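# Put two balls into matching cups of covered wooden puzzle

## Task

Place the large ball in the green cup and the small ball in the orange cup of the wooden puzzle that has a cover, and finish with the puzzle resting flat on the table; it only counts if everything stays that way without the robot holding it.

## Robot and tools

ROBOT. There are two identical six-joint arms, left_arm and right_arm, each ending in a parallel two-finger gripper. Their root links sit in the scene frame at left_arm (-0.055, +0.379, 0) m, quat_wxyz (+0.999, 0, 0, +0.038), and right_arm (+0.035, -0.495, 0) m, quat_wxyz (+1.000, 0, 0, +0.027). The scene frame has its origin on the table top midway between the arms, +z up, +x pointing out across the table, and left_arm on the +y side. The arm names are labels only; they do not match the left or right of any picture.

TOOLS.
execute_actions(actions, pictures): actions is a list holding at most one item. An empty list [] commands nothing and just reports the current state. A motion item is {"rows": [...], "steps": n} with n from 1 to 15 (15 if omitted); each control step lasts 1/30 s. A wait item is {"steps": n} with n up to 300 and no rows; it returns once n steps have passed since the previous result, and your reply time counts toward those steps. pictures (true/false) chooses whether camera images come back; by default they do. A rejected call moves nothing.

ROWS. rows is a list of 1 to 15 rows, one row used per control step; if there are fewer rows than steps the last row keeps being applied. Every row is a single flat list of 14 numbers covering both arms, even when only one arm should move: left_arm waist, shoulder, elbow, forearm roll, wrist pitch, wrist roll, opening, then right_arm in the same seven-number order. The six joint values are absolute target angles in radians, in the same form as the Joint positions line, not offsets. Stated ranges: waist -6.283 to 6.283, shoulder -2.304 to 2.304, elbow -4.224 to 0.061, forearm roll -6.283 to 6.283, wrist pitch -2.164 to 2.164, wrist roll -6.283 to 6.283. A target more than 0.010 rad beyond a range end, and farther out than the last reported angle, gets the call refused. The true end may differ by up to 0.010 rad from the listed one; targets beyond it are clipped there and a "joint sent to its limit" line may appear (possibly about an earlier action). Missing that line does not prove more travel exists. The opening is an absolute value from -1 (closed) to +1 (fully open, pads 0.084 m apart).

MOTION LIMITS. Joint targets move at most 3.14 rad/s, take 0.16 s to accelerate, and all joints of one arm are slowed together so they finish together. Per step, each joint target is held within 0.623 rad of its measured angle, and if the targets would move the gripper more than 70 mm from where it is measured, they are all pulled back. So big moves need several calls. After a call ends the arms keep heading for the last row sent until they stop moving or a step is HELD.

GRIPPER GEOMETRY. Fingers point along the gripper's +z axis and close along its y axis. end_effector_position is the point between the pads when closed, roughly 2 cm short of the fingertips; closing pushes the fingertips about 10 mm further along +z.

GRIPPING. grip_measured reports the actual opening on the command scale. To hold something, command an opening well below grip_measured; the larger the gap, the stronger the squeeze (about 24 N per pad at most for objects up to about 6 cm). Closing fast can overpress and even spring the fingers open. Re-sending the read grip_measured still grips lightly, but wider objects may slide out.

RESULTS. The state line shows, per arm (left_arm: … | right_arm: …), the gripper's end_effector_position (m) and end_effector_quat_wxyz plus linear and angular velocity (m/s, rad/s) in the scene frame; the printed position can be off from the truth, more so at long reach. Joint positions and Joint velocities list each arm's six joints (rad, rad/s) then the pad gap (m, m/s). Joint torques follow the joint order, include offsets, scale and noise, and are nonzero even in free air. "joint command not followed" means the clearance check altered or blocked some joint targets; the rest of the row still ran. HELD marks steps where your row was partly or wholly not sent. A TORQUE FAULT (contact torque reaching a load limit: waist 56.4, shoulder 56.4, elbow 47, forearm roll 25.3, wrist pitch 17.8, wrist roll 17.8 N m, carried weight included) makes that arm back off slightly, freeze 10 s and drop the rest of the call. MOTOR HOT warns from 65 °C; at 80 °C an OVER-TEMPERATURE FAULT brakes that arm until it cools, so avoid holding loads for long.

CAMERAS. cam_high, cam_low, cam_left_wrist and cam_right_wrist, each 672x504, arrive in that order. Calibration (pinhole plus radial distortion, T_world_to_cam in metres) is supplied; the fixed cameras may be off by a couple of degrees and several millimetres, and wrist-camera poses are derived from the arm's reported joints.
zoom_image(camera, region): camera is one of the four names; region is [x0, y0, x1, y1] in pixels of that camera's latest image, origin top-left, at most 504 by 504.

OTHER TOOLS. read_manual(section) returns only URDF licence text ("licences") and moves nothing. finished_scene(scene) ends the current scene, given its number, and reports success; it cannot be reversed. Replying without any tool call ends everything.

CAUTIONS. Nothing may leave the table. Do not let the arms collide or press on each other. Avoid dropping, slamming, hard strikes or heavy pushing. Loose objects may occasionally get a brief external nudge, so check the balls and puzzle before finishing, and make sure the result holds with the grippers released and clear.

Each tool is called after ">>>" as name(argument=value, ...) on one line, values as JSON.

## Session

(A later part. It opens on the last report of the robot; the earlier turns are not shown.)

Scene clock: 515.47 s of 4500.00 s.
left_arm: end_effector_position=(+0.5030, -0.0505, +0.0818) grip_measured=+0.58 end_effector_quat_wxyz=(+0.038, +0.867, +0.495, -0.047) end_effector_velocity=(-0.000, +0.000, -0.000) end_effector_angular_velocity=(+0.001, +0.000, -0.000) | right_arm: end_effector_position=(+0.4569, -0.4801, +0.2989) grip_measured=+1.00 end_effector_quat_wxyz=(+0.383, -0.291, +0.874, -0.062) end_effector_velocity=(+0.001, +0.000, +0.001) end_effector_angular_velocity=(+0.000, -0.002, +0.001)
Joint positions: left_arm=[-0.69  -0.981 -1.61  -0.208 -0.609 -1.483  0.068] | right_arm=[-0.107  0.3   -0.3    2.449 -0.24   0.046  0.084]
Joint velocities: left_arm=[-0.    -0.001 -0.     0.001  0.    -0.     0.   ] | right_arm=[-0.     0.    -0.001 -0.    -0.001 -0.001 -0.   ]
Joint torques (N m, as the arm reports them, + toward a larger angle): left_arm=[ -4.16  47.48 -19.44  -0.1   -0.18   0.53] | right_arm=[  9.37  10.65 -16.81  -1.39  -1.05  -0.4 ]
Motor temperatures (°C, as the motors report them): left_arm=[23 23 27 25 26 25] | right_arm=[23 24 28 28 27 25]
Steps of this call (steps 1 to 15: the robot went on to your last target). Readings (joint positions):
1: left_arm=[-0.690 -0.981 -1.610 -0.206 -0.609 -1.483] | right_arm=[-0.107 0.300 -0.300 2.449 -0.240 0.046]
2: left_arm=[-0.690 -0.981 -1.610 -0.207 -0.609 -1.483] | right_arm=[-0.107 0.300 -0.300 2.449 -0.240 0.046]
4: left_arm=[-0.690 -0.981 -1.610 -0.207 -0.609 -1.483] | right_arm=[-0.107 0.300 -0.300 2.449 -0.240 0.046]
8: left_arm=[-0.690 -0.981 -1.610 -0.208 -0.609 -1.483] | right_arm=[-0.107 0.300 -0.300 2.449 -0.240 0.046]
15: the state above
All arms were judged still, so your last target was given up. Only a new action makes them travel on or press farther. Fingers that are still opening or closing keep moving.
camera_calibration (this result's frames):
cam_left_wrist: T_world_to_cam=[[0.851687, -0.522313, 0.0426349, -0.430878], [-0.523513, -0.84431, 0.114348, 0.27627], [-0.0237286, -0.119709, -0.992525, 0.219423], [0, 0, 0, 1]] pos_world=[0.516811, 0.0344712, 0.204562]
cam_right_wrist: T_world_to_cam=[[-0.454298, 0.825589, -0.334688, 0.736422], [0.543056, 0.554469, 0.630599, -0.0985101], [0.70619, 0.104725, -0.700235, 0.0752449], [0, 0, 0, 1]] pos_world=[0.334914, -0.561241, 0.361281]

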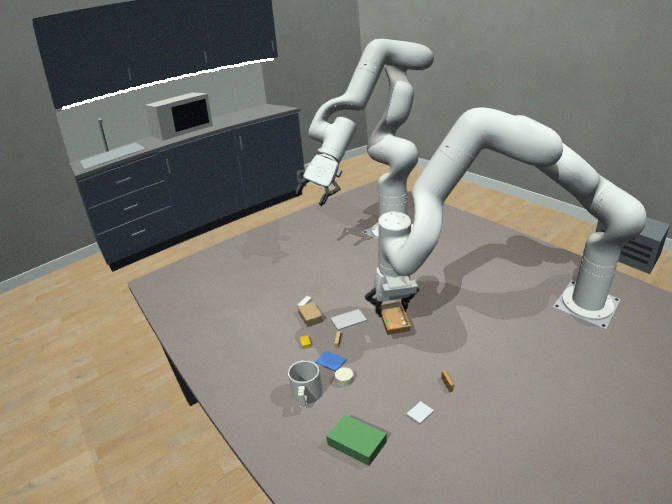

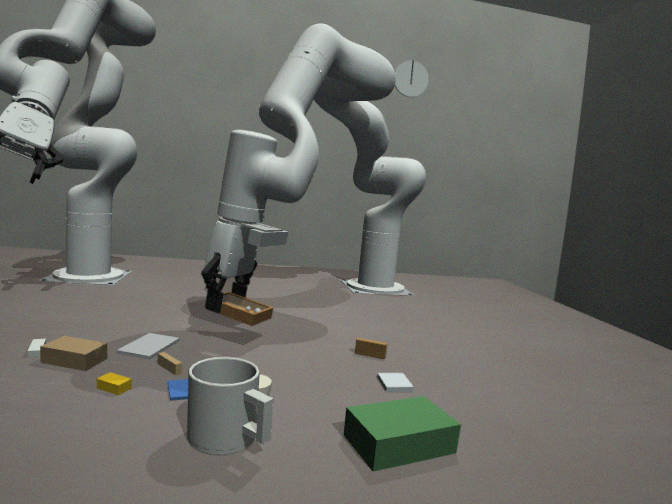

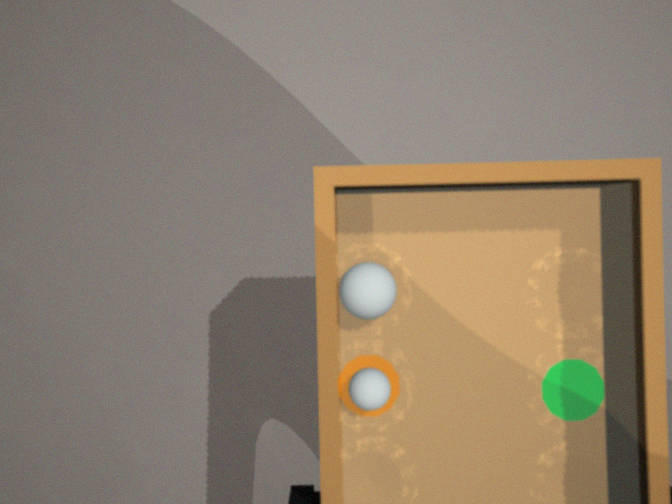

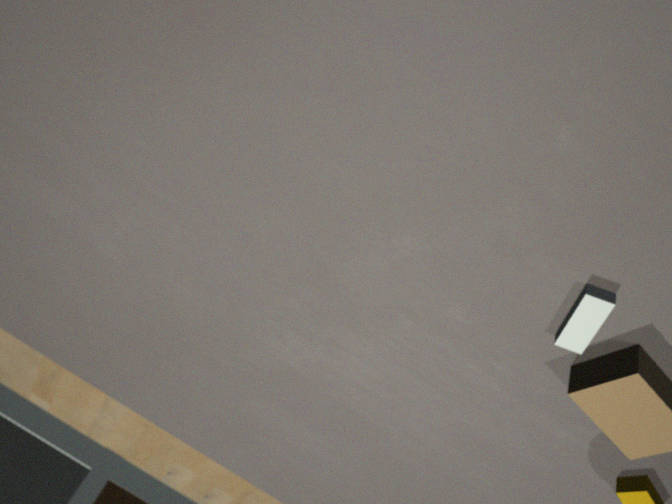

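>>> execute_actions(actions=[{"rows": [[-0.69,-0.9812,-1.6099,-0.2127,-0.6087,-1.4826,0,-0.107,0.3,-0.3,2.449,-0.24,0.046,1],[-0.69,-0.9812,-1.6099,-0.2187,-0.6084,-1.4826,0,-0.107,0.3,-0.3,2.449,-0.24,0.046,1],[-0.69,-0.9812,-1.6099,-0.2247,-0.6080,-1.4826,0,-0.107,0.3,-0.3,2.449,-0.24,0.046,1],[-0.69,-0.9812,-1.6099,-0.2307,-0.6077,-1.4826,0,-0.107,0.3,-0.3,2.449,-0.24,0.046,1],[-0.69,-0.9812,-1.6099,-0.2367,-0.6073,-1.4826,0,-0.107,0.3,-0.3,2.449,-0.24,0.046,1],[-0.69,-0.9812,-1.6099,-0.2425,-0.6070,-1.4826,0,-0.107,0.3,-0.3,2.449,-0.24,0.046,1]], "steps": 15}], pictures=false)

>>> execute_actions(actions=[{"steps": 15}])

Scene clock: 526.63 s of 4500.00 s.
left_arm: end_effector_position=(+0.5014, -0.0550, +0.0825) grip_measured=+0.58 end_effector_quat_wxyz=(+0.044, +0.859, +0.507, -0.055) end_effector_velocity=(+0.000, -0.001, +0.001) end_effector_angular_velocity=(-0.005, +0.001, +0.007) | right_arm: end_effector_position=(+0.4569, -0.4801, +0.2989) grip_measured=+1.00 end_effector_quat_wxyz=(+0.383, -0.291, +0.874, -0.062) end_effector_velocity=(+0.001, -0.000, +0.001) end_effector_angular_velocity=(+0.000, -0.001, -0.000)
Joint positions: left_arm=[-0.69  -0.981 -1.61  -0.242 -0.607 -1.483  0.068] | right_arm=[-0.107  0.3   -0.3    2.449 -0.24   0.046  0.084]
Joint velocities: left_arm=[ 0.     0.002 -0.    -0.009  0.     0.     0.   ] | right_arm=[-0.    -0.    -0.001 -0.    -0.     0.001 -0.   ]
Joint torques (N m, as the arm reports them, + toward a larger angle): left_arm=[ -4.9   47.33 -19.71  -0.31  -0.3    0.46] | right_arm=[ 10.05  10.32 -17.09  -1.25  -1.1   -0.42]
Motor temperatures (°C, as the motors report them): left_arm=[23 23 27 25 26 25] | right_arm=[23 24 28 28 27 25]
Steps of this call (steps 1 to 90: nothing new was sent; then 7.67 s passed at rest; steps 91 to 105: all 15 steps of this action). Readings (joint positions):
91: left_arm=[-0.690 -0.981 -1.610 -0.208 -0.609 -1.483] | right_arm=[-0.107 0.300 -0.300 2.449 -0.240 0.046]
92: left_arm=[-0.690 -0.981 -1.610 -0.209 -0.609 -1.483] | right_arm=[-0.107 0.300 -0.300 2.449 -0.240 0.046]
94: left_arm=[-0.690 -0.981 -1.610 -0.215 -0.609 -1.483] | right_arm=[-0.107 0.300 -0.300 2.449 -0.240 0.046]
98: left_arm=[-0.690 -0.981 -1.610 -0.233 -0.608 -1.483] | right_arm=[-0.107 0.300 -0.300 2.449 -0.240 0.046]
105: the state above

Scene clock: 527.13 s of 4500.00 s.
left_arm: end_effector_position=(+0.5014, -0.0551, +0.0825) grip_measured=+0.58 end_effector_quat_wxyz=(+0.044, +0.859, +0.507, -0.055) end_effector_velocity=(+0.000, -0.000, +0.000) end_effector_angular_velocity=(-0.001, -0.000, +0.001) | right_arm: end_effector_position=(+0.4569, -0.4801, +0.2989) grip_measured=+1.00 end_effector_quat_wxyz=(+0.383, -0.291, +0.874, -0.062) end_effector_velocity=(+0.000, -0.000, +0.000) end_effector_angular_velocity=(-0.000, -0.000, -0.000)
Joint positions: left_arm=[-0.69  -0.981 -1.61  -0.242 -0.607 -1.483  0.068] | right_arm=[-0.107  0.3   -0.3    2.449 -0.24   0.046  0.084]
Joint velocities: left_arm=[-0.     0.     0.    -0.001  0.    -0.     0.   ] | right_arm=[-0.  0. -0.  0.  0. -0. -0.]
Joint torques (N m, as the arm reports them, + toward a larger angle): left_arm=[ -4.91  46.94 -19.4   -0.4   -0.23   0.46] | right_arm=[  9.31  11.95 -16.92  -1.1   -1.08  -0.34]
Motor temperatures (°C, as the motors report them): left_arm=[23 23 27 25 26 25] | right_arm=[23 24 28 28 27 25]
Steps of this call (steps 1 to 15: the robot went on to your last target). Readings (joint positions):
1: left_arm=[-0.690 -0.981 -1.610 -0.242 -0.607 -1.483] | right_arm=[-0.107 0.300 -0.300 2.449 -0.240 0.046]
2: left_arm=[-0.690 -0.981 -1.610 -0.242 -0.607 -1.483] | right_arm=[-0.107 0.300 -0.300 2.449 -0.240 0.046]
4: left_arm=[-0.690 -0.981 -1.610 -0.242 -0.607 -1.483] | right_arm=[-0.107 0.300 -0.300 2.449 -0.240 0.046]
8: left_arm=[-0.690 -0.981 -1.610 -0.242 -0.607 -1.483] | right_arm=[-0.107 0.300 -0.300 2.449 -0.240 0.046]
15: the state above
All arms were judged still, so your last target was given up. Only a new action makes them travel on or press farther. Fingers that are still opening or closing keep moving.
camera_calibration (this result's frames):
cam_left_wrist: T_world_to_cam=[[0.866602, -0.497146, 0.0429888, -0.43808], [-0.498099, -0.856643, 0.13439, 0.25643], [-0.0299853, -0.137875, -0.989996, 0.221402], [0, 0, 0, 1]] pos_world=[0.514008, 0.0324053, 0.203557]
cam_right_wrist: T_world_to_cam=[[-0.454297, 0.825589, -0.334689, 0.736422], [0.543056, 0.554469, 0.630599, -0.0985101], [0.70619, 0.104725, -0.700235, 0.0752448], [0, 0, 0, 1]] pos_world=[0.334914, -0.561241, 0.361281]

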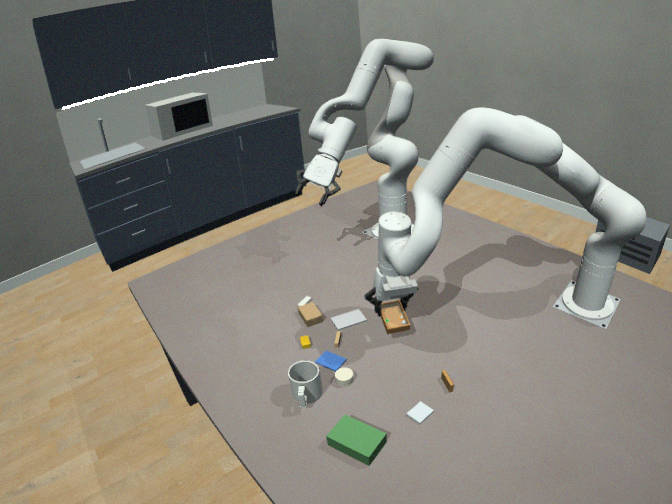

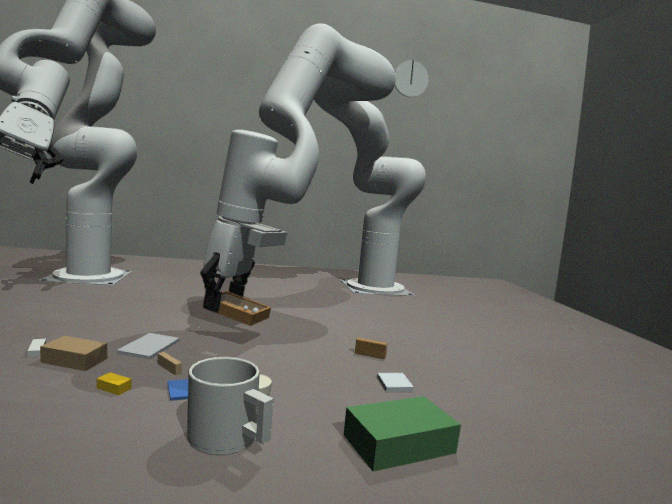

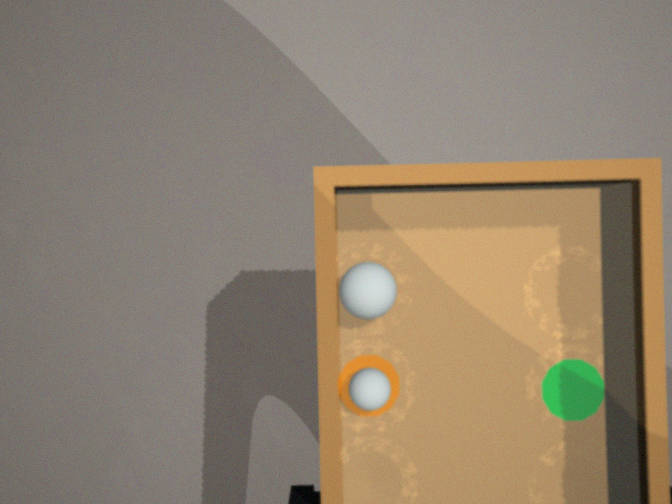

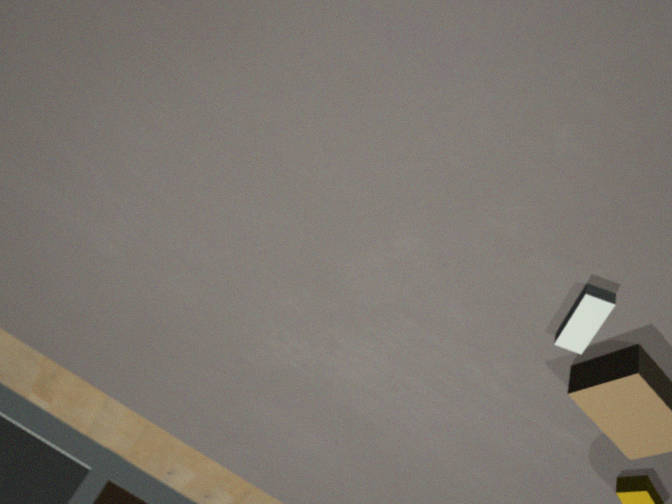

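>>> execute_actions(actions=[{"rows": [[-0.69,-0.9812,-1.6099,-0.2465,-0.6067,-1.4826,0,-0.107,0.3,-0.3,2.449,-0.24,0.046,1],[-0.69,-0.9812,-1.6099,-0.2510,-0.6064,-1.4826,0,-0.107,0.3,-0.3,2.449,-0.24,0.046,1],[-0.69,-0.9812,-1.6099,-0.2555,-0.6060,-1.4826,0,-0.107,0.3,-0.3,2.449,-0.24,0.046,1],[-0.69,-0.9812,-1.6099,-0.2600,-0.6057,-1.4826,0,-0.107,0.3,-0.3,2.449,-0.24,0.046,1],[-0.69,-0.9812,-1.6099,-0.2645,-0.6053,-1.4826,0,-0.107,0.3,-0.3,2.449,-0.24,0.046,1],[-0.69,-0.9812,-1.6099,-0.2690,-0.6050,-1.4826,0,-0.107,0.3,-0.3,2.449,-0.24,0.046,1],[-0.69,-0.9812,-1.6099,-0.2735,-0.6046,-1.4826,0,-0.107,0.3,-0.3,2.449,-0.24,0.046,1],[-0.69,-0.9812,-1.6099,-0.2776,-0.6043,-1.4826,0,-0.107,0.3,-0.3,2.449,-0.24,0.046,1]], "steps": 15}], pictures=false)

>>> execute_actions(actions=[{"steps": 15}])

Scene clock: 544.97 s of 4500.00 s.
left_arm: end_effector_position=(+0.5002, -0.0596, +0.0832) grip_measured=+0.58 end_effector_quat_wxyz=(+0.050, +0.851, +0.518, -0.063) end_effector_velocity=(-0.001, -0.002, -0.001) end_effector_angular_velocity=(-0.006, +0.005, +0.011) | right_arm: end_effector_position=(+0.4569, -0.4801, +0.2989) grip_measured=+1.00 end_effector_quat_wxyz=(+0.383, -0.291, +0.874, -0.062) end_effector_velocity=(-0.000, +0.000, -0.000) end_effector_angular_velocity=(+0.001, +0.000, -0.001)
Joint positions: left_arm=[-0.69  -0.981 -1.61  -0.276 -0.604 -1.483  0.068] | right_arm=[-0.107  0.3   -0.3    2.449 -0.24   0.046  0.084]
Joint velocities: left_arm=[ 0.    -0.002 -0.    -0.013  0.001 -0.     0.   ] | right_arm=[ 0.     0.     0.001  0.001 -0.     0.    -0.   ]
Joint torques (N m, as the arm reports them, + toward a larger angle): left_arm=[ -4.3   47.14 -19.32  -0.58  -0.29   0.53] | right_arm=[  9.32  10.04 -16.86  -1.16  -1.08  -0.52]
Motor temperatures (°C, as the motors report them): left_arm=[23 23 27 25 26 25] | right_arm=[23 24 28 28 27 25]
Steps of this call (steps 1 to 90: nothing new was sent; then 14.33 s passed at rest; steps 91 to 105: all 15 steps of this action). Readings (joint positions):
91: left_arm=[-0.690 -0.981 -1.610 -0.243 -0.607 -1.483] | right_arm=[-0.107 0.300 -0.300 2.449 -0.240 0.046]
92: left_arm=[-0.690 -0.981 -1.610 -0.243 -0.607 -1.483] | right_arm=[-0.107 0.300 -0.300 2.449 -0.240 0.046]
94: left_arm=[-0.690 -0.981 -1.610 -0.248 -0.607 -1.483] | right_arm=[-0.107 0.300 -0.300 2.449 -0.240 0.046]
98: left_arm=[-0.690 -0.981 -1.610 -0.263 -0.605 -1.483] | right_arm=[-0.107 0.300 -0.300 2.449 -0.240 0.046]
105: the state above

Scene clock: 545.47 s of 4500.00 s.
left_arm: end_effector_position=(+0.5001, -0.0598, +0.0832) grip_measured=+0.58 end_effector_quat_wxyz=(+0.050, +0.851, +0.519, -0.063) end_effector_velocity=(+0.000, +0.000, +0.000) end_effector_angular_velocity=(+0.001, -0.001, -0.002) | right_arm: end_effector_position=(+0.4569, -0.4801, +0.2989) grip_measured=+1.00 end_effector_quat_wxyz=(+0.383, -0.291, +0.874, -0.062) end_effector_velocity=(-0.000, +0.000, -0.000) end_effector_angular_velocity=(+0.001, -0.000, -0.000)
Joint positions: left_arm=[-0.69  -0.981 -1.61  -0.278 -0.604 -1.483  0.068] | right_arm=[-0.107  0.3   -0.3    2.449 -0.24   0.046  0.084]
Joint velocities: left_arm=[-0.     0.001  0.     0.002 -0.     0.     0.   ] | right_arm=[-0.    -0.     0.    -0.    -0.001  0.001  0.   ]
Joint torques (N m, as the arm reports them, + toward a larger angle): left_arm=[ -4.52  47.   -19.65  -0.44  -0.18   0.42] | right_arm=[  9.69  10.6  -16.59  -1.38  -1.08  -0.5 ]
Motor temperatures (°C, as the motors report them): left_arm=[23 23 27 25 26 25] | right_arm=[23 24 28 28 27 25]
Steps of this call (steps 1 to 15: the robot went on to your last target). Readings (joint positions):
1: left_arm=[-0.690 -0.981 -1.610 -0.277 -0.604 -1.483] | right_arm=[-0.107 0.300 -0.300 2.449 -0.240 0.046]
2: left_arm=[-0.690 -0.981 -1.610 -0.277 -0.604 -1.483] | right_arm=[-0.107 0.300 -0.300 2.449 -0.240 0.046]
4: left_arm=[-0.690 -0.981 -1.610 -0.277 -0.604 -1.483] | right_arm=[-0.107 0.300 -0.300 2.449 -0.240 0.046]
8: left_arm=[-0.690 -0.981 -1.610 -0.277 -0.604 -1.483] | right_arm=[-0.107 0.300 -0.300 2.449 -0.240 0.046]
15: the state above
All arms were judged still, so your last target was given up. Only a new action makes them travel on or press farther. Fingers that are still opening or closing keep moving.
camera_calibration (this result's frames):
cam_left_wrist: T_world_to_cam=[[0.880952, -0.471211, 0.0434062, -0.444997], [-0.471903, -0.868023, 0.154416, 0.236216], [-0.0350849, -0.156517, -0.987052, 0.222641], [0, 0, 0, 1]] pos_world=[0.511303, 0.0302007, 0.202599]
cam_right_wrist: T_world_to_cam=[[-0.454297, 0.825589, -0.334688, 0.736422], [0.543056, 0.554468, 0.630599, -0.0985102], [0.70619, 0.104725, -0.700235, 0.0752447], [0, 0, 0, 1]] pos_world=[0.334914, -0.561241, 0.361281]

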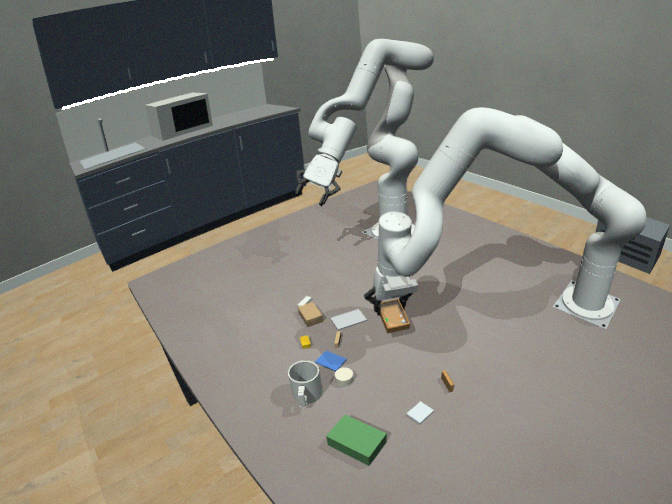

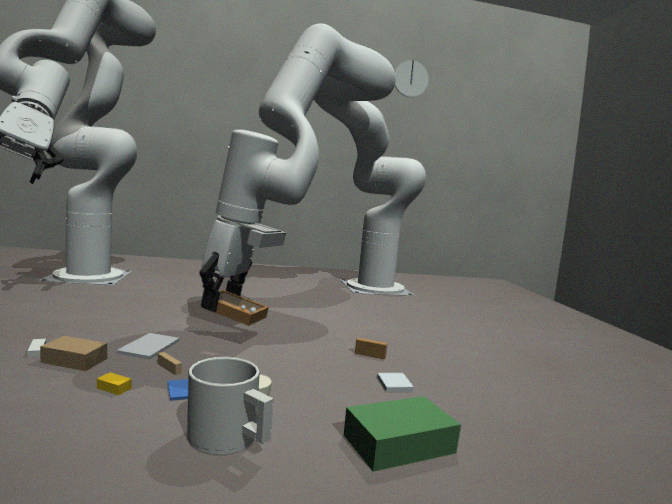

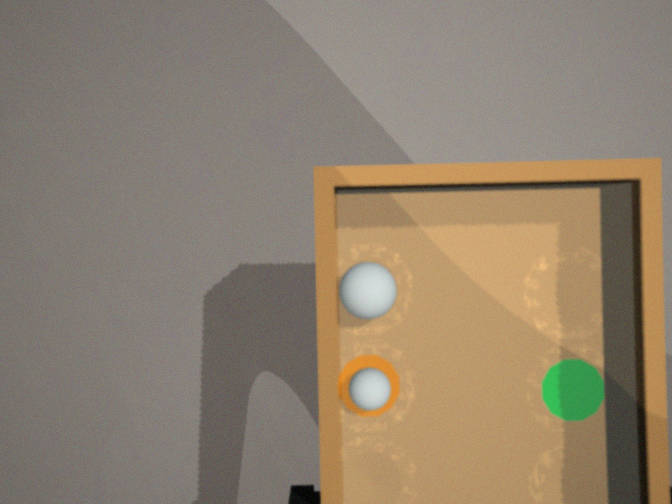

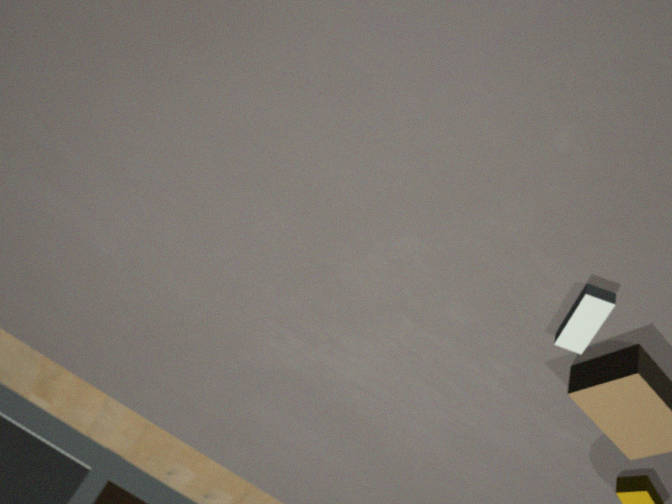

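>>> execute_actions(actions=[{"rows": [[-0.69,-0.9812,-1.6099,-0.2772,-0.6062,-1.4826,0,-0.107,0.3,-0.3,2.449,-0.24,0.046,1],[-0.69,-0.9812,-1.6099,-0.2765,-0.6110,-1.4826,0,-0.107,0.3,-0.3,2.449,-0.24,0.046,1],[-0.69,-0.9812,-1.6099,-0.2753,-0.6170,-1.4826,0,-0.107,0.3,-0.3,2.449,-0.24,0.046,1],[-0.69,-0.9812,-1.6099,-0.2741,-0.6235,-1.4826,0,-0.107,0.3,-0.3,2.449,-0.24,0.046,1],[-0.69,-0.9812,-1.6099,-0.2730,-0.6300,-1.4826,0,-0.107,0.3,-0.3,2.449,-0.24,0.046,1],[-0.69,-0.9812,-1.6099,-0.2719,-0.6365,-1.4826,0,-0.107,0.3,-0.3,2.449,-0.24,0.046,1],[-0.69,-0.9812,-1.6099,-0.2708,-0.6430,-1.4826,0,-0.107,0.3,-0.3,2.449,-0.24,0.046,1],[-0.69,-0.9812,-1.6099,-0.2697,-0.6495,-1.4826,0,-0.107,0.3,-0.3,2.449,-0.24,0.046,1],[-0.69,-0.9812,-1.6099,-0.2686,-0.6560,-1.4826,0,-0.107,0.3,-0.3,2.449,-0.24,0.046,1],[-0.69,-0.9812,-1.6099,-0.2676,-0.6625,-1.4826,0,-0.107,0.3,-0.3,2.449,-0.24,0.046,1],[-0.69,-0.9812,-1.6099,-0.2668,-0.6690,-1.4826,0,-0.107,0.3,-0.3,2.449,-0.24,0.046,1]], "steps": 15}], pictures=false)

>>> execute_actions(actions=[{"steps": 20}])

Scene clock: 573.43 s of 4500.00 s.
left_arm: end_effector_position=(+0.4874, -0.0529, +0.0833) grip_measured=+0.58 end_effector_quat_wxyz=(+0.025, +0.854, +0.513, -0.078) end_effector_velocity=(-0.013, +0.007, +0.001) end_effector_angular_velocity=(+0.028, +0.052, -0.018) | right_arm: end_effector_position=(+0.4569, -0.4801, +0.2989) grip_measured=+1.00 end_effector_quat_wxyz=(+0.383, -0.291, +0.874, -0.062) end_effector_velocity=(-0.000, +0.000, -0.000) end_effector_angular_velocity=(-0.000, +0.000, +0.000)
Joint positions: left_arm=[-0.69  -0.981 -1.61  -0.268 -0.663 -1.483  0.068] | right_arm=[-0.107  0.3   -0.3    2.449 -0.24   0.046  0.084]
Joint velocities: left_arm=[ 0.     0.001 -0.     0.01  -0.062  0.    -0.   ] | right_arm=[-0.     0.     0.001  0.001 -0.    -0.002  0.   ]
Joint torques (N m, as the arm reports them, + toward a larger angle): left_arm=[ -4.86  47.8  -19.66  -0.84  -0.12   0.47] | right_arm=[  9.37  10.77 -16.71  -1.33  -1.    -0.42]
Motor temperatures (°C, as the motors report them): left_arm=[23 23 27 25 26 25] | right_arm=[23 24 28 28 27 25]
Steps of this call (steps 1 to 90: nothing new was sent; then 24.47 s passed at rest; steps 91 to 105: all 15 steps of this action). Readings (joint positions):
91: left_arm=[-0.690 -0.981 -1.610 -0.278 -0.604 -1.483] | right_arm=[-0.107 0.300 -0.300 2.449 -0.240 0.046]
92: left_arm=[-0.690 -0.981 -1.610 -0.277 -0.605 -1.483] | right_arm=[-0.107 0.300 -0.300 2.449 -0.240 0.046]
94: left_arm=[-0.690 -0.981 -1.610 -0.277 -0.609 -1.483] | right_arm=[-0.107 0.300 -0.300 2.449 -0.240 0.046]
98: left_arm=[-0.690 -0.981 -1.610 -0.273 -0.628 -1.483] | right_arm=[-0.107 0.300 -0.300 2.449 -0.240 0.046]
105: the state above

Scene clock: 574.10 s of 4500.00 s.
left_arm: end_effector_position=(+0.4861, -0.0523, +0.0834) grip_measured=+0.58 end_effector_quat_wxyz=(+0.023, +0.854, +0.513, -0.080) end_effector_velocity=(+0.000, +0.000, -0.000) end_effector_angular_velocity=(+0.000, -0.000, -0.000) | right_arm: end_effector_position=(+0.4569, -0.4801, +0.2989) grip_measured=+1.00 end_effector_quat_wxyz=(+0.383, -0.291, +0.874, -0.062) end_effector_velocity=(+0.000, +0.000, +0.000) end_effector_angular_velocity=(-0.000, -0.001, +0.001)
Joint positions: left_arm=[-0.69  -0.981 -1.61  -0.267 -0.669 -1.483  0.068] | right_arm=[-0.107  0.3   -0.3    2.449 -0.24   0.046  0.084]
Joint velocities: left_arm=[-0.    -0.     0.     0.001 -0.    -0.    -0.   ] | right_arm=[ 0.    -0.     0.     0.001 -0.001 -0.001  0.   ]
Joint torques (N m, as the arm reports them, + toward a larger angle): left_arm=[ -4.74  47.72 -19.49  -0.24  -0.36   0.42] | right_arm=[  9.14  10.68 -16.9   -1.36  -1.1   -0.48]
Motor temperatures (°C, as the motors report them): left_arm=[23 23 27 25 26 25] | right_arm=[23 24 28 28 27 25]
Steps of this call (steps 1 to 15: the robot went on to your last target; steps 16 to 20: nothing new was sent). Readings (joint positions):
1: left_arm=[-0.690 -0.981 -1.610 -0.267 -0.665 -1.483] | right_arm=[-0.107 0.300 -0.300 2.449 -0.240 0.046]
2: left_arm=[-0.690 -0.981 -1.610 -0.267 -0.666 -1.483] | right_arm=[-0.107 0.300 -0.300 2.449 -0.240 0.046]
4: left_arm=[-0.690 -0.981 -1.610 -0.267 -0.668 -1.483] | right_arm=[-0.107 0.300 -0.300 2.449 -0.240 0.046]
8: left_arm=[-0.690 -0.981 -1.610 -0.267 -0.669 -1.483] | right_arm=[-0.107 0.300 -0.300 2.449 -0.240 0.046]
20: the state above
All arms were judged still, so your last target was given up. Only a new action makes them travel on or press farther. Fingers that are still opening or closing keep moving.
camera_calibration (this result's frames):
cam_left_wrist: T_world_to_cam=[[0.872527, -0.488183, -0.0193585, -0.420687], [-0.479741, -0.863589, 0.15512, 0.240115], [-0.0924445, -0.126059, -0.987706, 0.253012], [0, 0, 0, 1]] pos_world=[0.505643, 0.0338825, 0.204511]
cam_right_wrist: T_world_to_cam=[[-0.454298, 0.825589, -0.334689, 0.736422], [0.543056, 0.554469, 0.630599, -0.0985101], [0.70619, 0.104725, -0.700235, 0.0752448], [0, 0, 0, 1]] pos_world=[0.334914, -0.561241, 0.361281]

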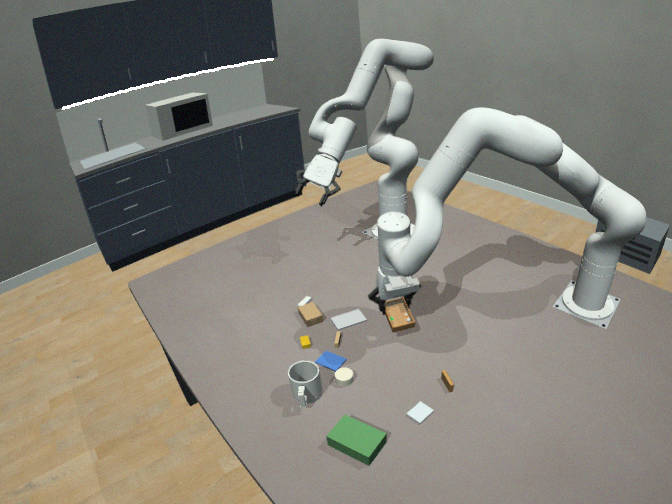

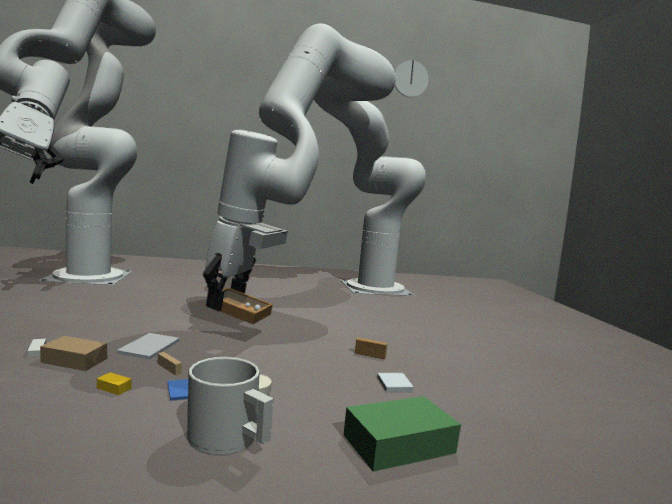

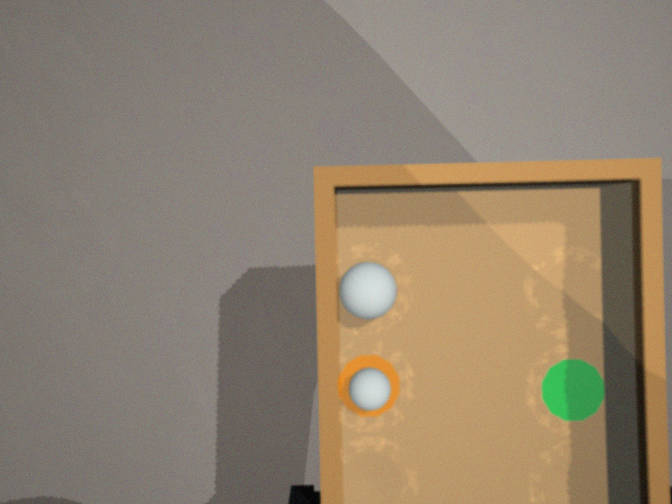

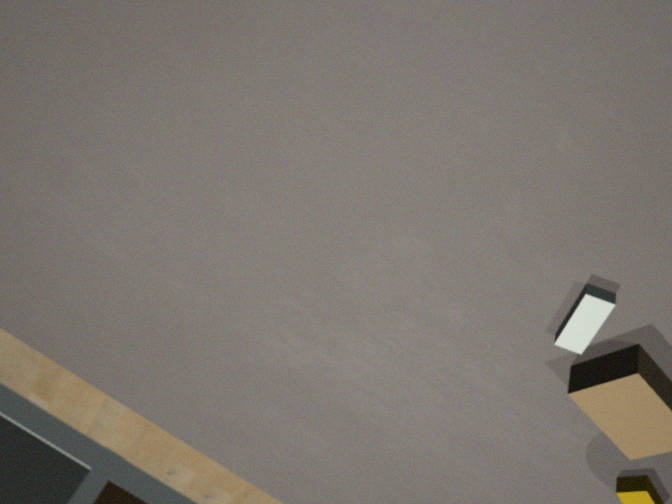

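>>> execute_actions(actions=[{"rows": [[-0.69,-0.9812,-1.6099,-0.2700,-0.6693,-1.4826,0,-0.107,0.3,-0.3,2.449,-0.24,0.046,1],[-0.69,-0.9812,-1.6099,-0.2735,-0.6696,-1.4826,0,-0.107,0.3,-0.3,2.449,-0.24,0.046,1],[-0.69,-0.9812,-1.6099,-0.2772,-0.6699,-1.4826,0,-0.107,0.3,-0.3,2.449,-0.24,0.046,1],[-0.69,-0.9812,-1.6099,-0.2808,-0.6702,-1.4826,0,-0.107,0.3,-0.3,2.449,-0.24,0.046,1],[-0.69,-0.9812,-1.6099,-0.2845,-0.6705,-1.4826,0,-0.107,0.3,-0.3,2.449,-0.24,0.046,1],[-0.69,-0.9812,-1.6099,-0.2881,-0.6708,-1.4826,0,-0.107,0.3,-0.3,2.449,-0.24,0.046,1],[-0.69,-0.9812,-1.6099,-0.2917,-0.6710,-1.4826,0,-0.107,0.3,-0.3,2.449,-0.24,0.046,1]], "steps": 15}], pictures=false)

>>> execute_actions(actions=[{"steps": 20}])

Scene clock: 581.80 s of 4500.00 s.
left_arm: end_effector_position=(+0.4843, -0.0554, +0.0840) grip_measured=+0.58 end_effector_quat_wxyz=(+0.026, +0.849, +0.521, -0.086) end_effector_velocity=(-0.001, -0.001, +0.000) end_effector_angular_velocity=(-0.004, +0.003, +0.007) | right_arm: end_effector_position=(+0.4569, -0.4801, +0.2989) grip_measured=+1.00 end_effector_quat_wxyz=(+0.383, -0.291, +0.874, -0.062) end_effector_velocity=(+0.000, +0.000, +0.000) end_effector_angular_velocity=(+0.001, -0.000, -0.001)
Joint positions: left_arm=[-0.69  -0.981 -1.61  -0.291 -0.671 -1.483  0.068] | right_arm=[-0.107  0.3   -0.3    2.449 -0.24   0.046  0.084]
Joint velocities: left_arm=[ 0.    -0.    -0.    -0.009 -0.001 -0.    -0.   ] | right_arm=[ 0.    -0.    -0.    -0.    -0.     0.002 -0.   ]
Joint torques (N m, as the arm reports them, + toward a larger angle): left_arm=[ -4.47  47.23 -19.34  -0.51  -0.41   0.46] | right_arm=[  9.32  11.28 -16.53  -1.42  -1.1   -0.5 ]
Motor temperatures (°C, as the motors report them): left_arm=[23 23 27 25 26 25] | right_arm=[23 24 28 28 27 25]
Steps of this call (steps 1 to 90: nothing new was sent; then 4.20 s passed at rest; steps 91 to 105: all 15 steps of this action). Readings (joint positions):
91: left_arm=[-0.690 -0.981 -1.610 -0.267 -0.669 -1.483] | right_arm=[-0.107 0.300 -0.300 2.449 -0.240 0.046]
92: left_arm=[-0.690 -0.981 -1.610 -0.268 -0.669 -1.483] | right_arm=[-0.107 0.300 -0.300 2.449 -0.240 0.046]
94: left_arm=[-0.690 -0.981 -1.610 -0.271 -0.669 -1.483] | right_arm=[-0.107 0.300 -0.300 2.449 -0.240 0.046]
98: left_arm=[-0.690 -0.981 -1.610 -0.283 -0.670 -1.483] | right_arm=[-0.107 0.300 -0.300 2.449 -0.240 0.046]
105: the state above

Scene clock: 582.47 s of 4500.00 s.
left_arm: end_effector_position=(+0.4843, -0.0555, +0.0840) grip_measured=+0.58 end_effector_quat_wxyz=(+0.026, +0.849, +0.521, -0.087) end_effector_velocity=(-0.000, -0.000, -0.000) end_effector_angular_velocity=(-0.000, +0.001, +0.001) | right_arm: end_effector_position=(+0.4569, -0.4801, +0.2989) grip_measured=+1.00 end_effector_quat_wxyz=(+0.383, -0.291, +0.874, -0.062) end_effector_velocity=(-0.001, -0.000, -0.001) end_effector_angular_velocity=(-0.002, +0.001, +0.002)
Joint positions: left_arm=[-0.69  -0.981 -1.61  -0.292 -0.671 -1.483  0.068] | right_arm=[-0.107  0.3   -0.3    2.449 -0.24   0.046  0.084]
Joint velocities: left_arm=[-0.    -0.     0.    -0.001  0.     0.     0.   ] | right_arm=[ 0.    -0.     0.001 -0.001  0.001 -0.002  0.   ]
Joint torques (N m, as the arm reports them, + toward a larger angle): left_arm=[ -5.    47.48 -19.45  -0.36  -0.33   0.54] | right_arm=[  9.73  11.92 -16.98  -1.54  -1.16  -0.45]
Motor temperatures (°C, as the motors report them): left_arm=[23 23 27 25 26 25] | right_arm=[23 24 28 28 27 25]
Steps of this call (steps 1 to 15: the robot went on to your last target; steps 16 to 20: nothing new was sent). Readings (joint positions):
1: left_arm=[-0.690 -0.981 -1.610 -0.291 -0.671 -1.483] | right_arm=[-0.107 0.300 -0.300 2.449 -0.240 0.046]
2: left_arm=[-0.690 -0.981 -1.610 -0.291 -0.671 -1.483] | right_arm=[-0.107 0.300 -0.300 2.449 -0.240 0.046]
4: left_arm=[-0.690 -0.981 -1.610 -0.291 -0.671 -1.483] | right_arm=[-0.107 0.300 -0.300 2.449 -0.240 0.046]
8: left_arm=[-0.690 -0.981 -1.610 -0.292 -0.671 -1.483] | right_arm=[-0.107 0.300 -0.300 2.449 -0.240 0.046]
20: the state above
All arms were judged still, so your last target was given up. Only a new action makes them travel on or press farther. Fingers that are still opening or closing keep moving.
camera_calibration (this result's frames):
cam_left_wrist: T_world_to_cam=[[0.88181, -0.471044, -0.0229983, -0.423884], [-0.460889, -0.871085, 0.169681, 0.225535], [-0.0999606, -0.139027, -0.985231, 0.255774], [0, 0, 0, 1]] pos_world=[0.503299, 0.0323514, 0.203979]
cam_right_wrist: T_world_to_cam=[[-0.454297, 0.825589, -0.334688, 0.736422], [0.543056, 0.554468, 0.630599, -0.0985102], [0.70619, 0.104725, -0.700235, 0.0752448], [0, 0, 0, 1]] pos_world=[0.334914, -0.561241, 0.361281]

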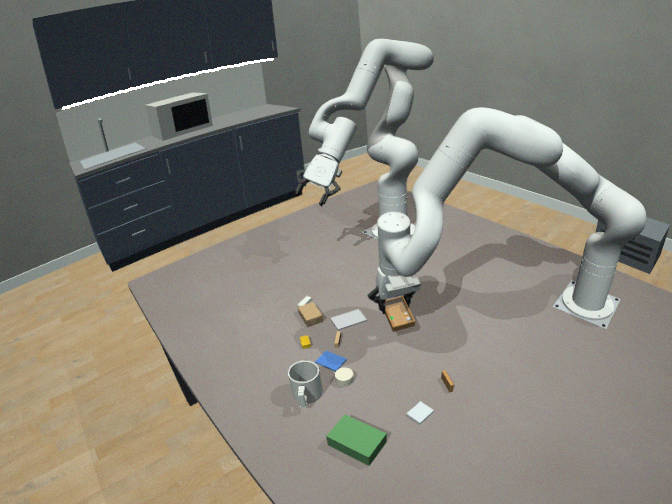

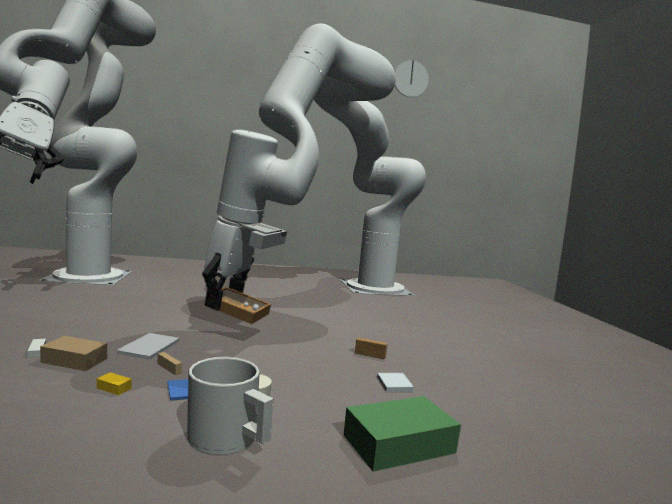

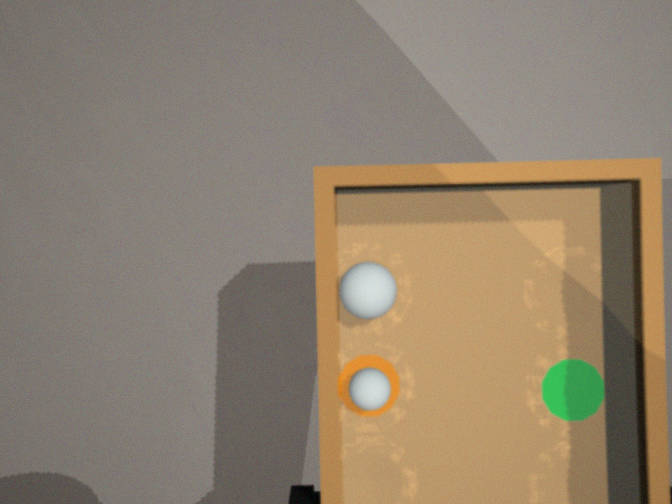

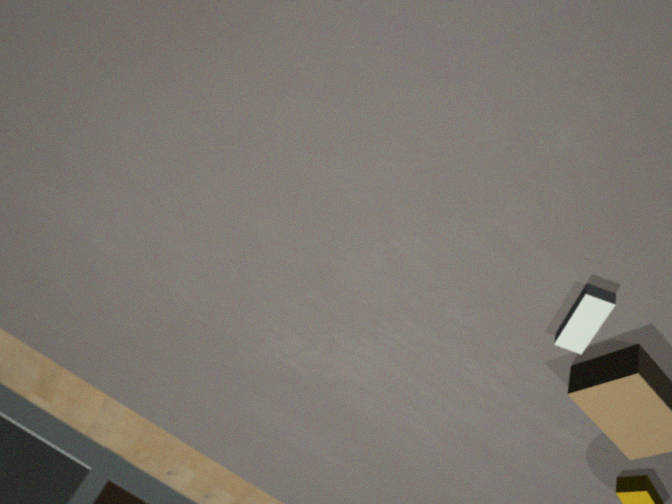

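Still held at about 10.4°. Next increment.

>>> execute_actions(actions=[{"rows": [[-0.69,-0.9812,-1.6099,-0.2950,-0.6712,-1.4826,0,-0.107,0.3,-0.3,2.449,-0.24,0.046,1],[-0.69,-0.9812,-1.6099,-0.2985,-0.6715,-1.4826,0,-0.107,0.3,-0.3,2.449,-0.24,0.046,1],[-0.69,-0.9812,-1.6099,-0.3022,-0.6717,-1.4826,0,-0.107,0.3,-0.3,2.449,-0.24,0.046,1],[-0.69,-0.9812,-1.6099,-0.3058,-0.6720,-1.4826,0,-0.107,0.3,-0.3,2.449,-0.24,0.046,1],[-0.69,-0.9812,-1.6099,-0.3095,-0.6722,-1.4826,0,-0.107,0.3,-0.3,2.449,-0.24,0.046,1],[-0.69,-0.9812,-1.6099,-0.3131,-0.6725,-1.4826,0,-0.107,0.3,-0.3,2.449,-0.24,0.046,1],[-0.69,-0.9812,-1.6099,-0.3168,-0.6727,-1.4826,0,-0.107,0.3,-0.3,2.449,-0.24,0.046,1]], "steps": 15}], pictures=false)

>>> execute_actions(actions=[{"steps": 20}])

Scene clock: 591.60 s of 4500.00 s.
left_arm: end_effector_position=(+0.4826, -0.0588, +0.0847) grip_measured=+0.58 end_effector_quat_wxyz=(+0.029, +0.843, +0.529, -0.093) end_effector_velocity=(-0.000, -0.001, +0.000) end_effector_angular_velocity=(-0.003, +0.003, +0.005) | right_arm: end_effector_position=(+0.4569, -0.4801, +0.2989) grip_measured=+1.00 end_effector_quat_wxyz=(+0.383, -0.291, +0.874, -0.062) end_effector_velocity=(-0.000, +0.000, -0.000) end_effector_angular_velocity=(-0.000, +0.001, +0.000)
Joint positions: left_arm=[-0.69  -0.981 -1.61  -0.316 -0.673 -1.483  0.068] | right_arm=[-0.107  0.3   -0.3    2.449 -0.24   0.046  0.084]
Joint velocities: left_arm=[ 0.    -0.    -0.    -0.007 -0.001  0.    -0.   ] | right_arm=[-0.     0.     0.001 -0.    -0.     0.    -0.   ]
Joint torques (N m, as the arm reports them, + toward a larger angle): left_arm=[ -5.3   47.3  -19.41  -0.46  -0.39   0.45] | right_arm=[  9.08   9.73 -16.84  -1.1   -1.12  -0.49]
Motor temperatures (°C, as the motors report them): left_arm=[23 23 27 25 26 25] | right_arm=[23 24 28 28 27 25]
Steps of this call (steps 1 to 90: nothing new was sent; then 5.63 s passed at rest; steps 91 to 105: all 15 steps of this action). Readings (joint positions):
91: left_arm=[-0.690 -0.981 -1.610 -0.292 -0.671 -1.483] | right_arm=[-0.107 0.300 -0.300 2.449 -0.240 0.046]
92: left_arm=[-0.690 -0.981 -1.610 -0.293 -0.671 -1.483] | right_arm=[-0.107 0.300 -0.300 2.449 -0.240 0.046]
94: left_arm=[-0.690 -0.981 -1.610 -0.296 -0.671 -1.483] | right_arm=[-0.107 0.300 -0.300 2.449 -0.240 0.046]
98: left_arm=[-0.690 -0.981 -1.610 -0.308 -0.672 -1.483] | right_arm=[-0.107 0.300 -0.300 2.449 -0.240 0.046]
105: the state above

Scene clock: 592.27 s of 4500.00 s.
left_arm: end_effector_position=(+0.4825, -0.0589, +0.0847) grip_measured=+0.58 end_effector_quat_wxyz=(+0.029, +0.843, +0.529, -0.094) end_effector_velocity=(+0.000, -0.000, +0.001) end_effector_angular_velocity=(-0.001, -0.001, +0.000) | right_arm: end_effector_position=(+0.4569, -0.4801, +0.2989) grip_measured=+1.00 end_effector_quat_wxyz=(+0.383, -0.291, +0.874, -0.062) end_effector_velocity=(+0.000, +0.000, +0.000) end_effector_angular_velocity=(+0.001, -0.001, -0.000)
Joint positions: left_arm=[-0.69  -0.981 -1.61  -0.317 -0.673 -1.483  0.068] | right_arm=[-0.107  0.3   -0.3    2.449 -0.24   0.046  0.084]
Joint velocities: left_arm=[ 0.     0.001  0.    -0.    -0.     0.    -0.   ] | right_arm=[-0.    -0.    -0.    -0.001 -0.001  0.001  0.   ]
Joint torques (N m, as the arm reports them, + toward a larger angle): left_arm=[ -4.53  47.06 -19.33  -0.04  -0.4    0.44] | right_arm=[  9.53  10.82 -16.6   -1.25  -1.07  -0.42]
Motor temperatures (°C, as the motors report them): left_arm=[23 23 27 25 26 25] | right_arm=[23 24 28 28 27 25]
Steps of this call (steps 1 to 15: the robot went on to your last target; steps 16 to 20: nothing new was sent). Readings (joint positions):
1: left_arm=[-0.690 -0.981 -1.610 -0.316 -0.673 -1.483] | right_arm=[-0.107 0.300 -0.300 2.449 -0.240 0.046]
2: left_arm=[-0.690 -0.981 -1.610 -0.316 -0.673 -1.483] | right_arm=[-0.107 0.300 -0.300 2.449 -0.240 0.046]
4: left_arm=[-0.690 -0.981 -1.610 -0.317 -0.673 -1.483] | right_arm=[-0.107 0.300 -0.300 2.449 -0.240 0.046]
8: left_arm=[-0.690 -0.981 -1.610 -0.317 -0.673 -1.483] | right_arm=[-0.107 0.300 -0.300 2.449 -0.240 0.046]
20: the state above
All arms were judged still, so your last target was given up. Only a new action makes them travel on or press farther. Fingers that are still opening or closing keep moving.
camera_calibration (this result's frames):
cam_left_wrist: T_world_to_cam=[[0.890807, -0.4536, -0.0266287, -0.42693], [-0.441613, -0.878083, 0.184252, 0.210745], [-0.106959, -0.152373, -0.982518, 0.258185], [0, 0, 0, 1]] pos_world=[0.500995, 0.0307361, 0.203473]
cam_right_wrist: T_world_to_cam=[[-0.454297, 0.825589, -0.334688, 0.736422], [0.543056, 0.554468, 0.630599, -0.0985102], [0.70619, 0.104725, -0.700235, 0.0752448], [0, 0, 0, 1]] pos_world=[0.334914, -0.561241, 0.361281]

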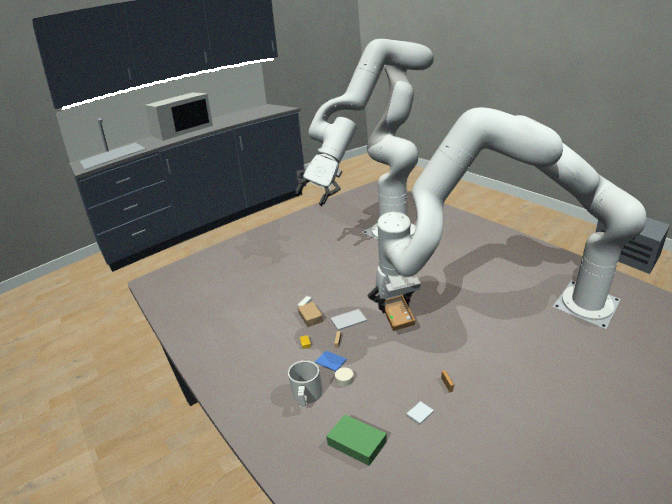

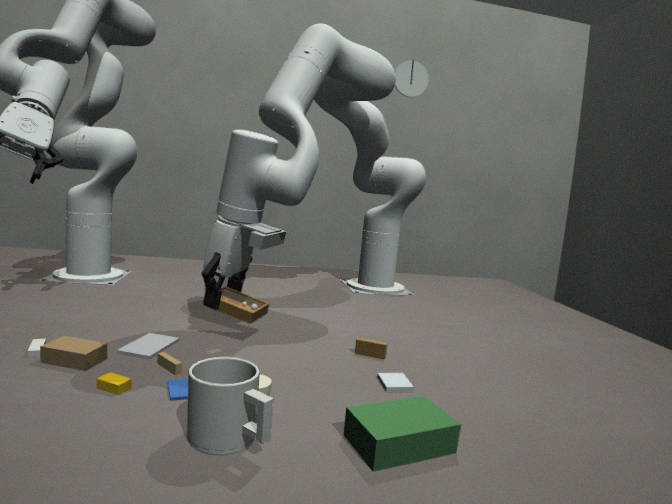

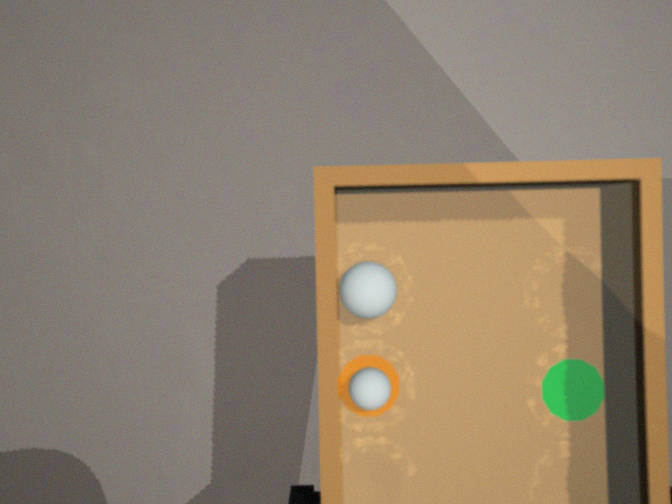

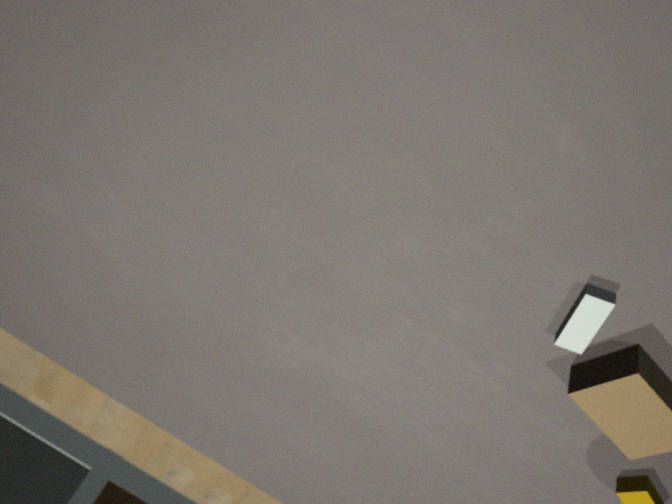

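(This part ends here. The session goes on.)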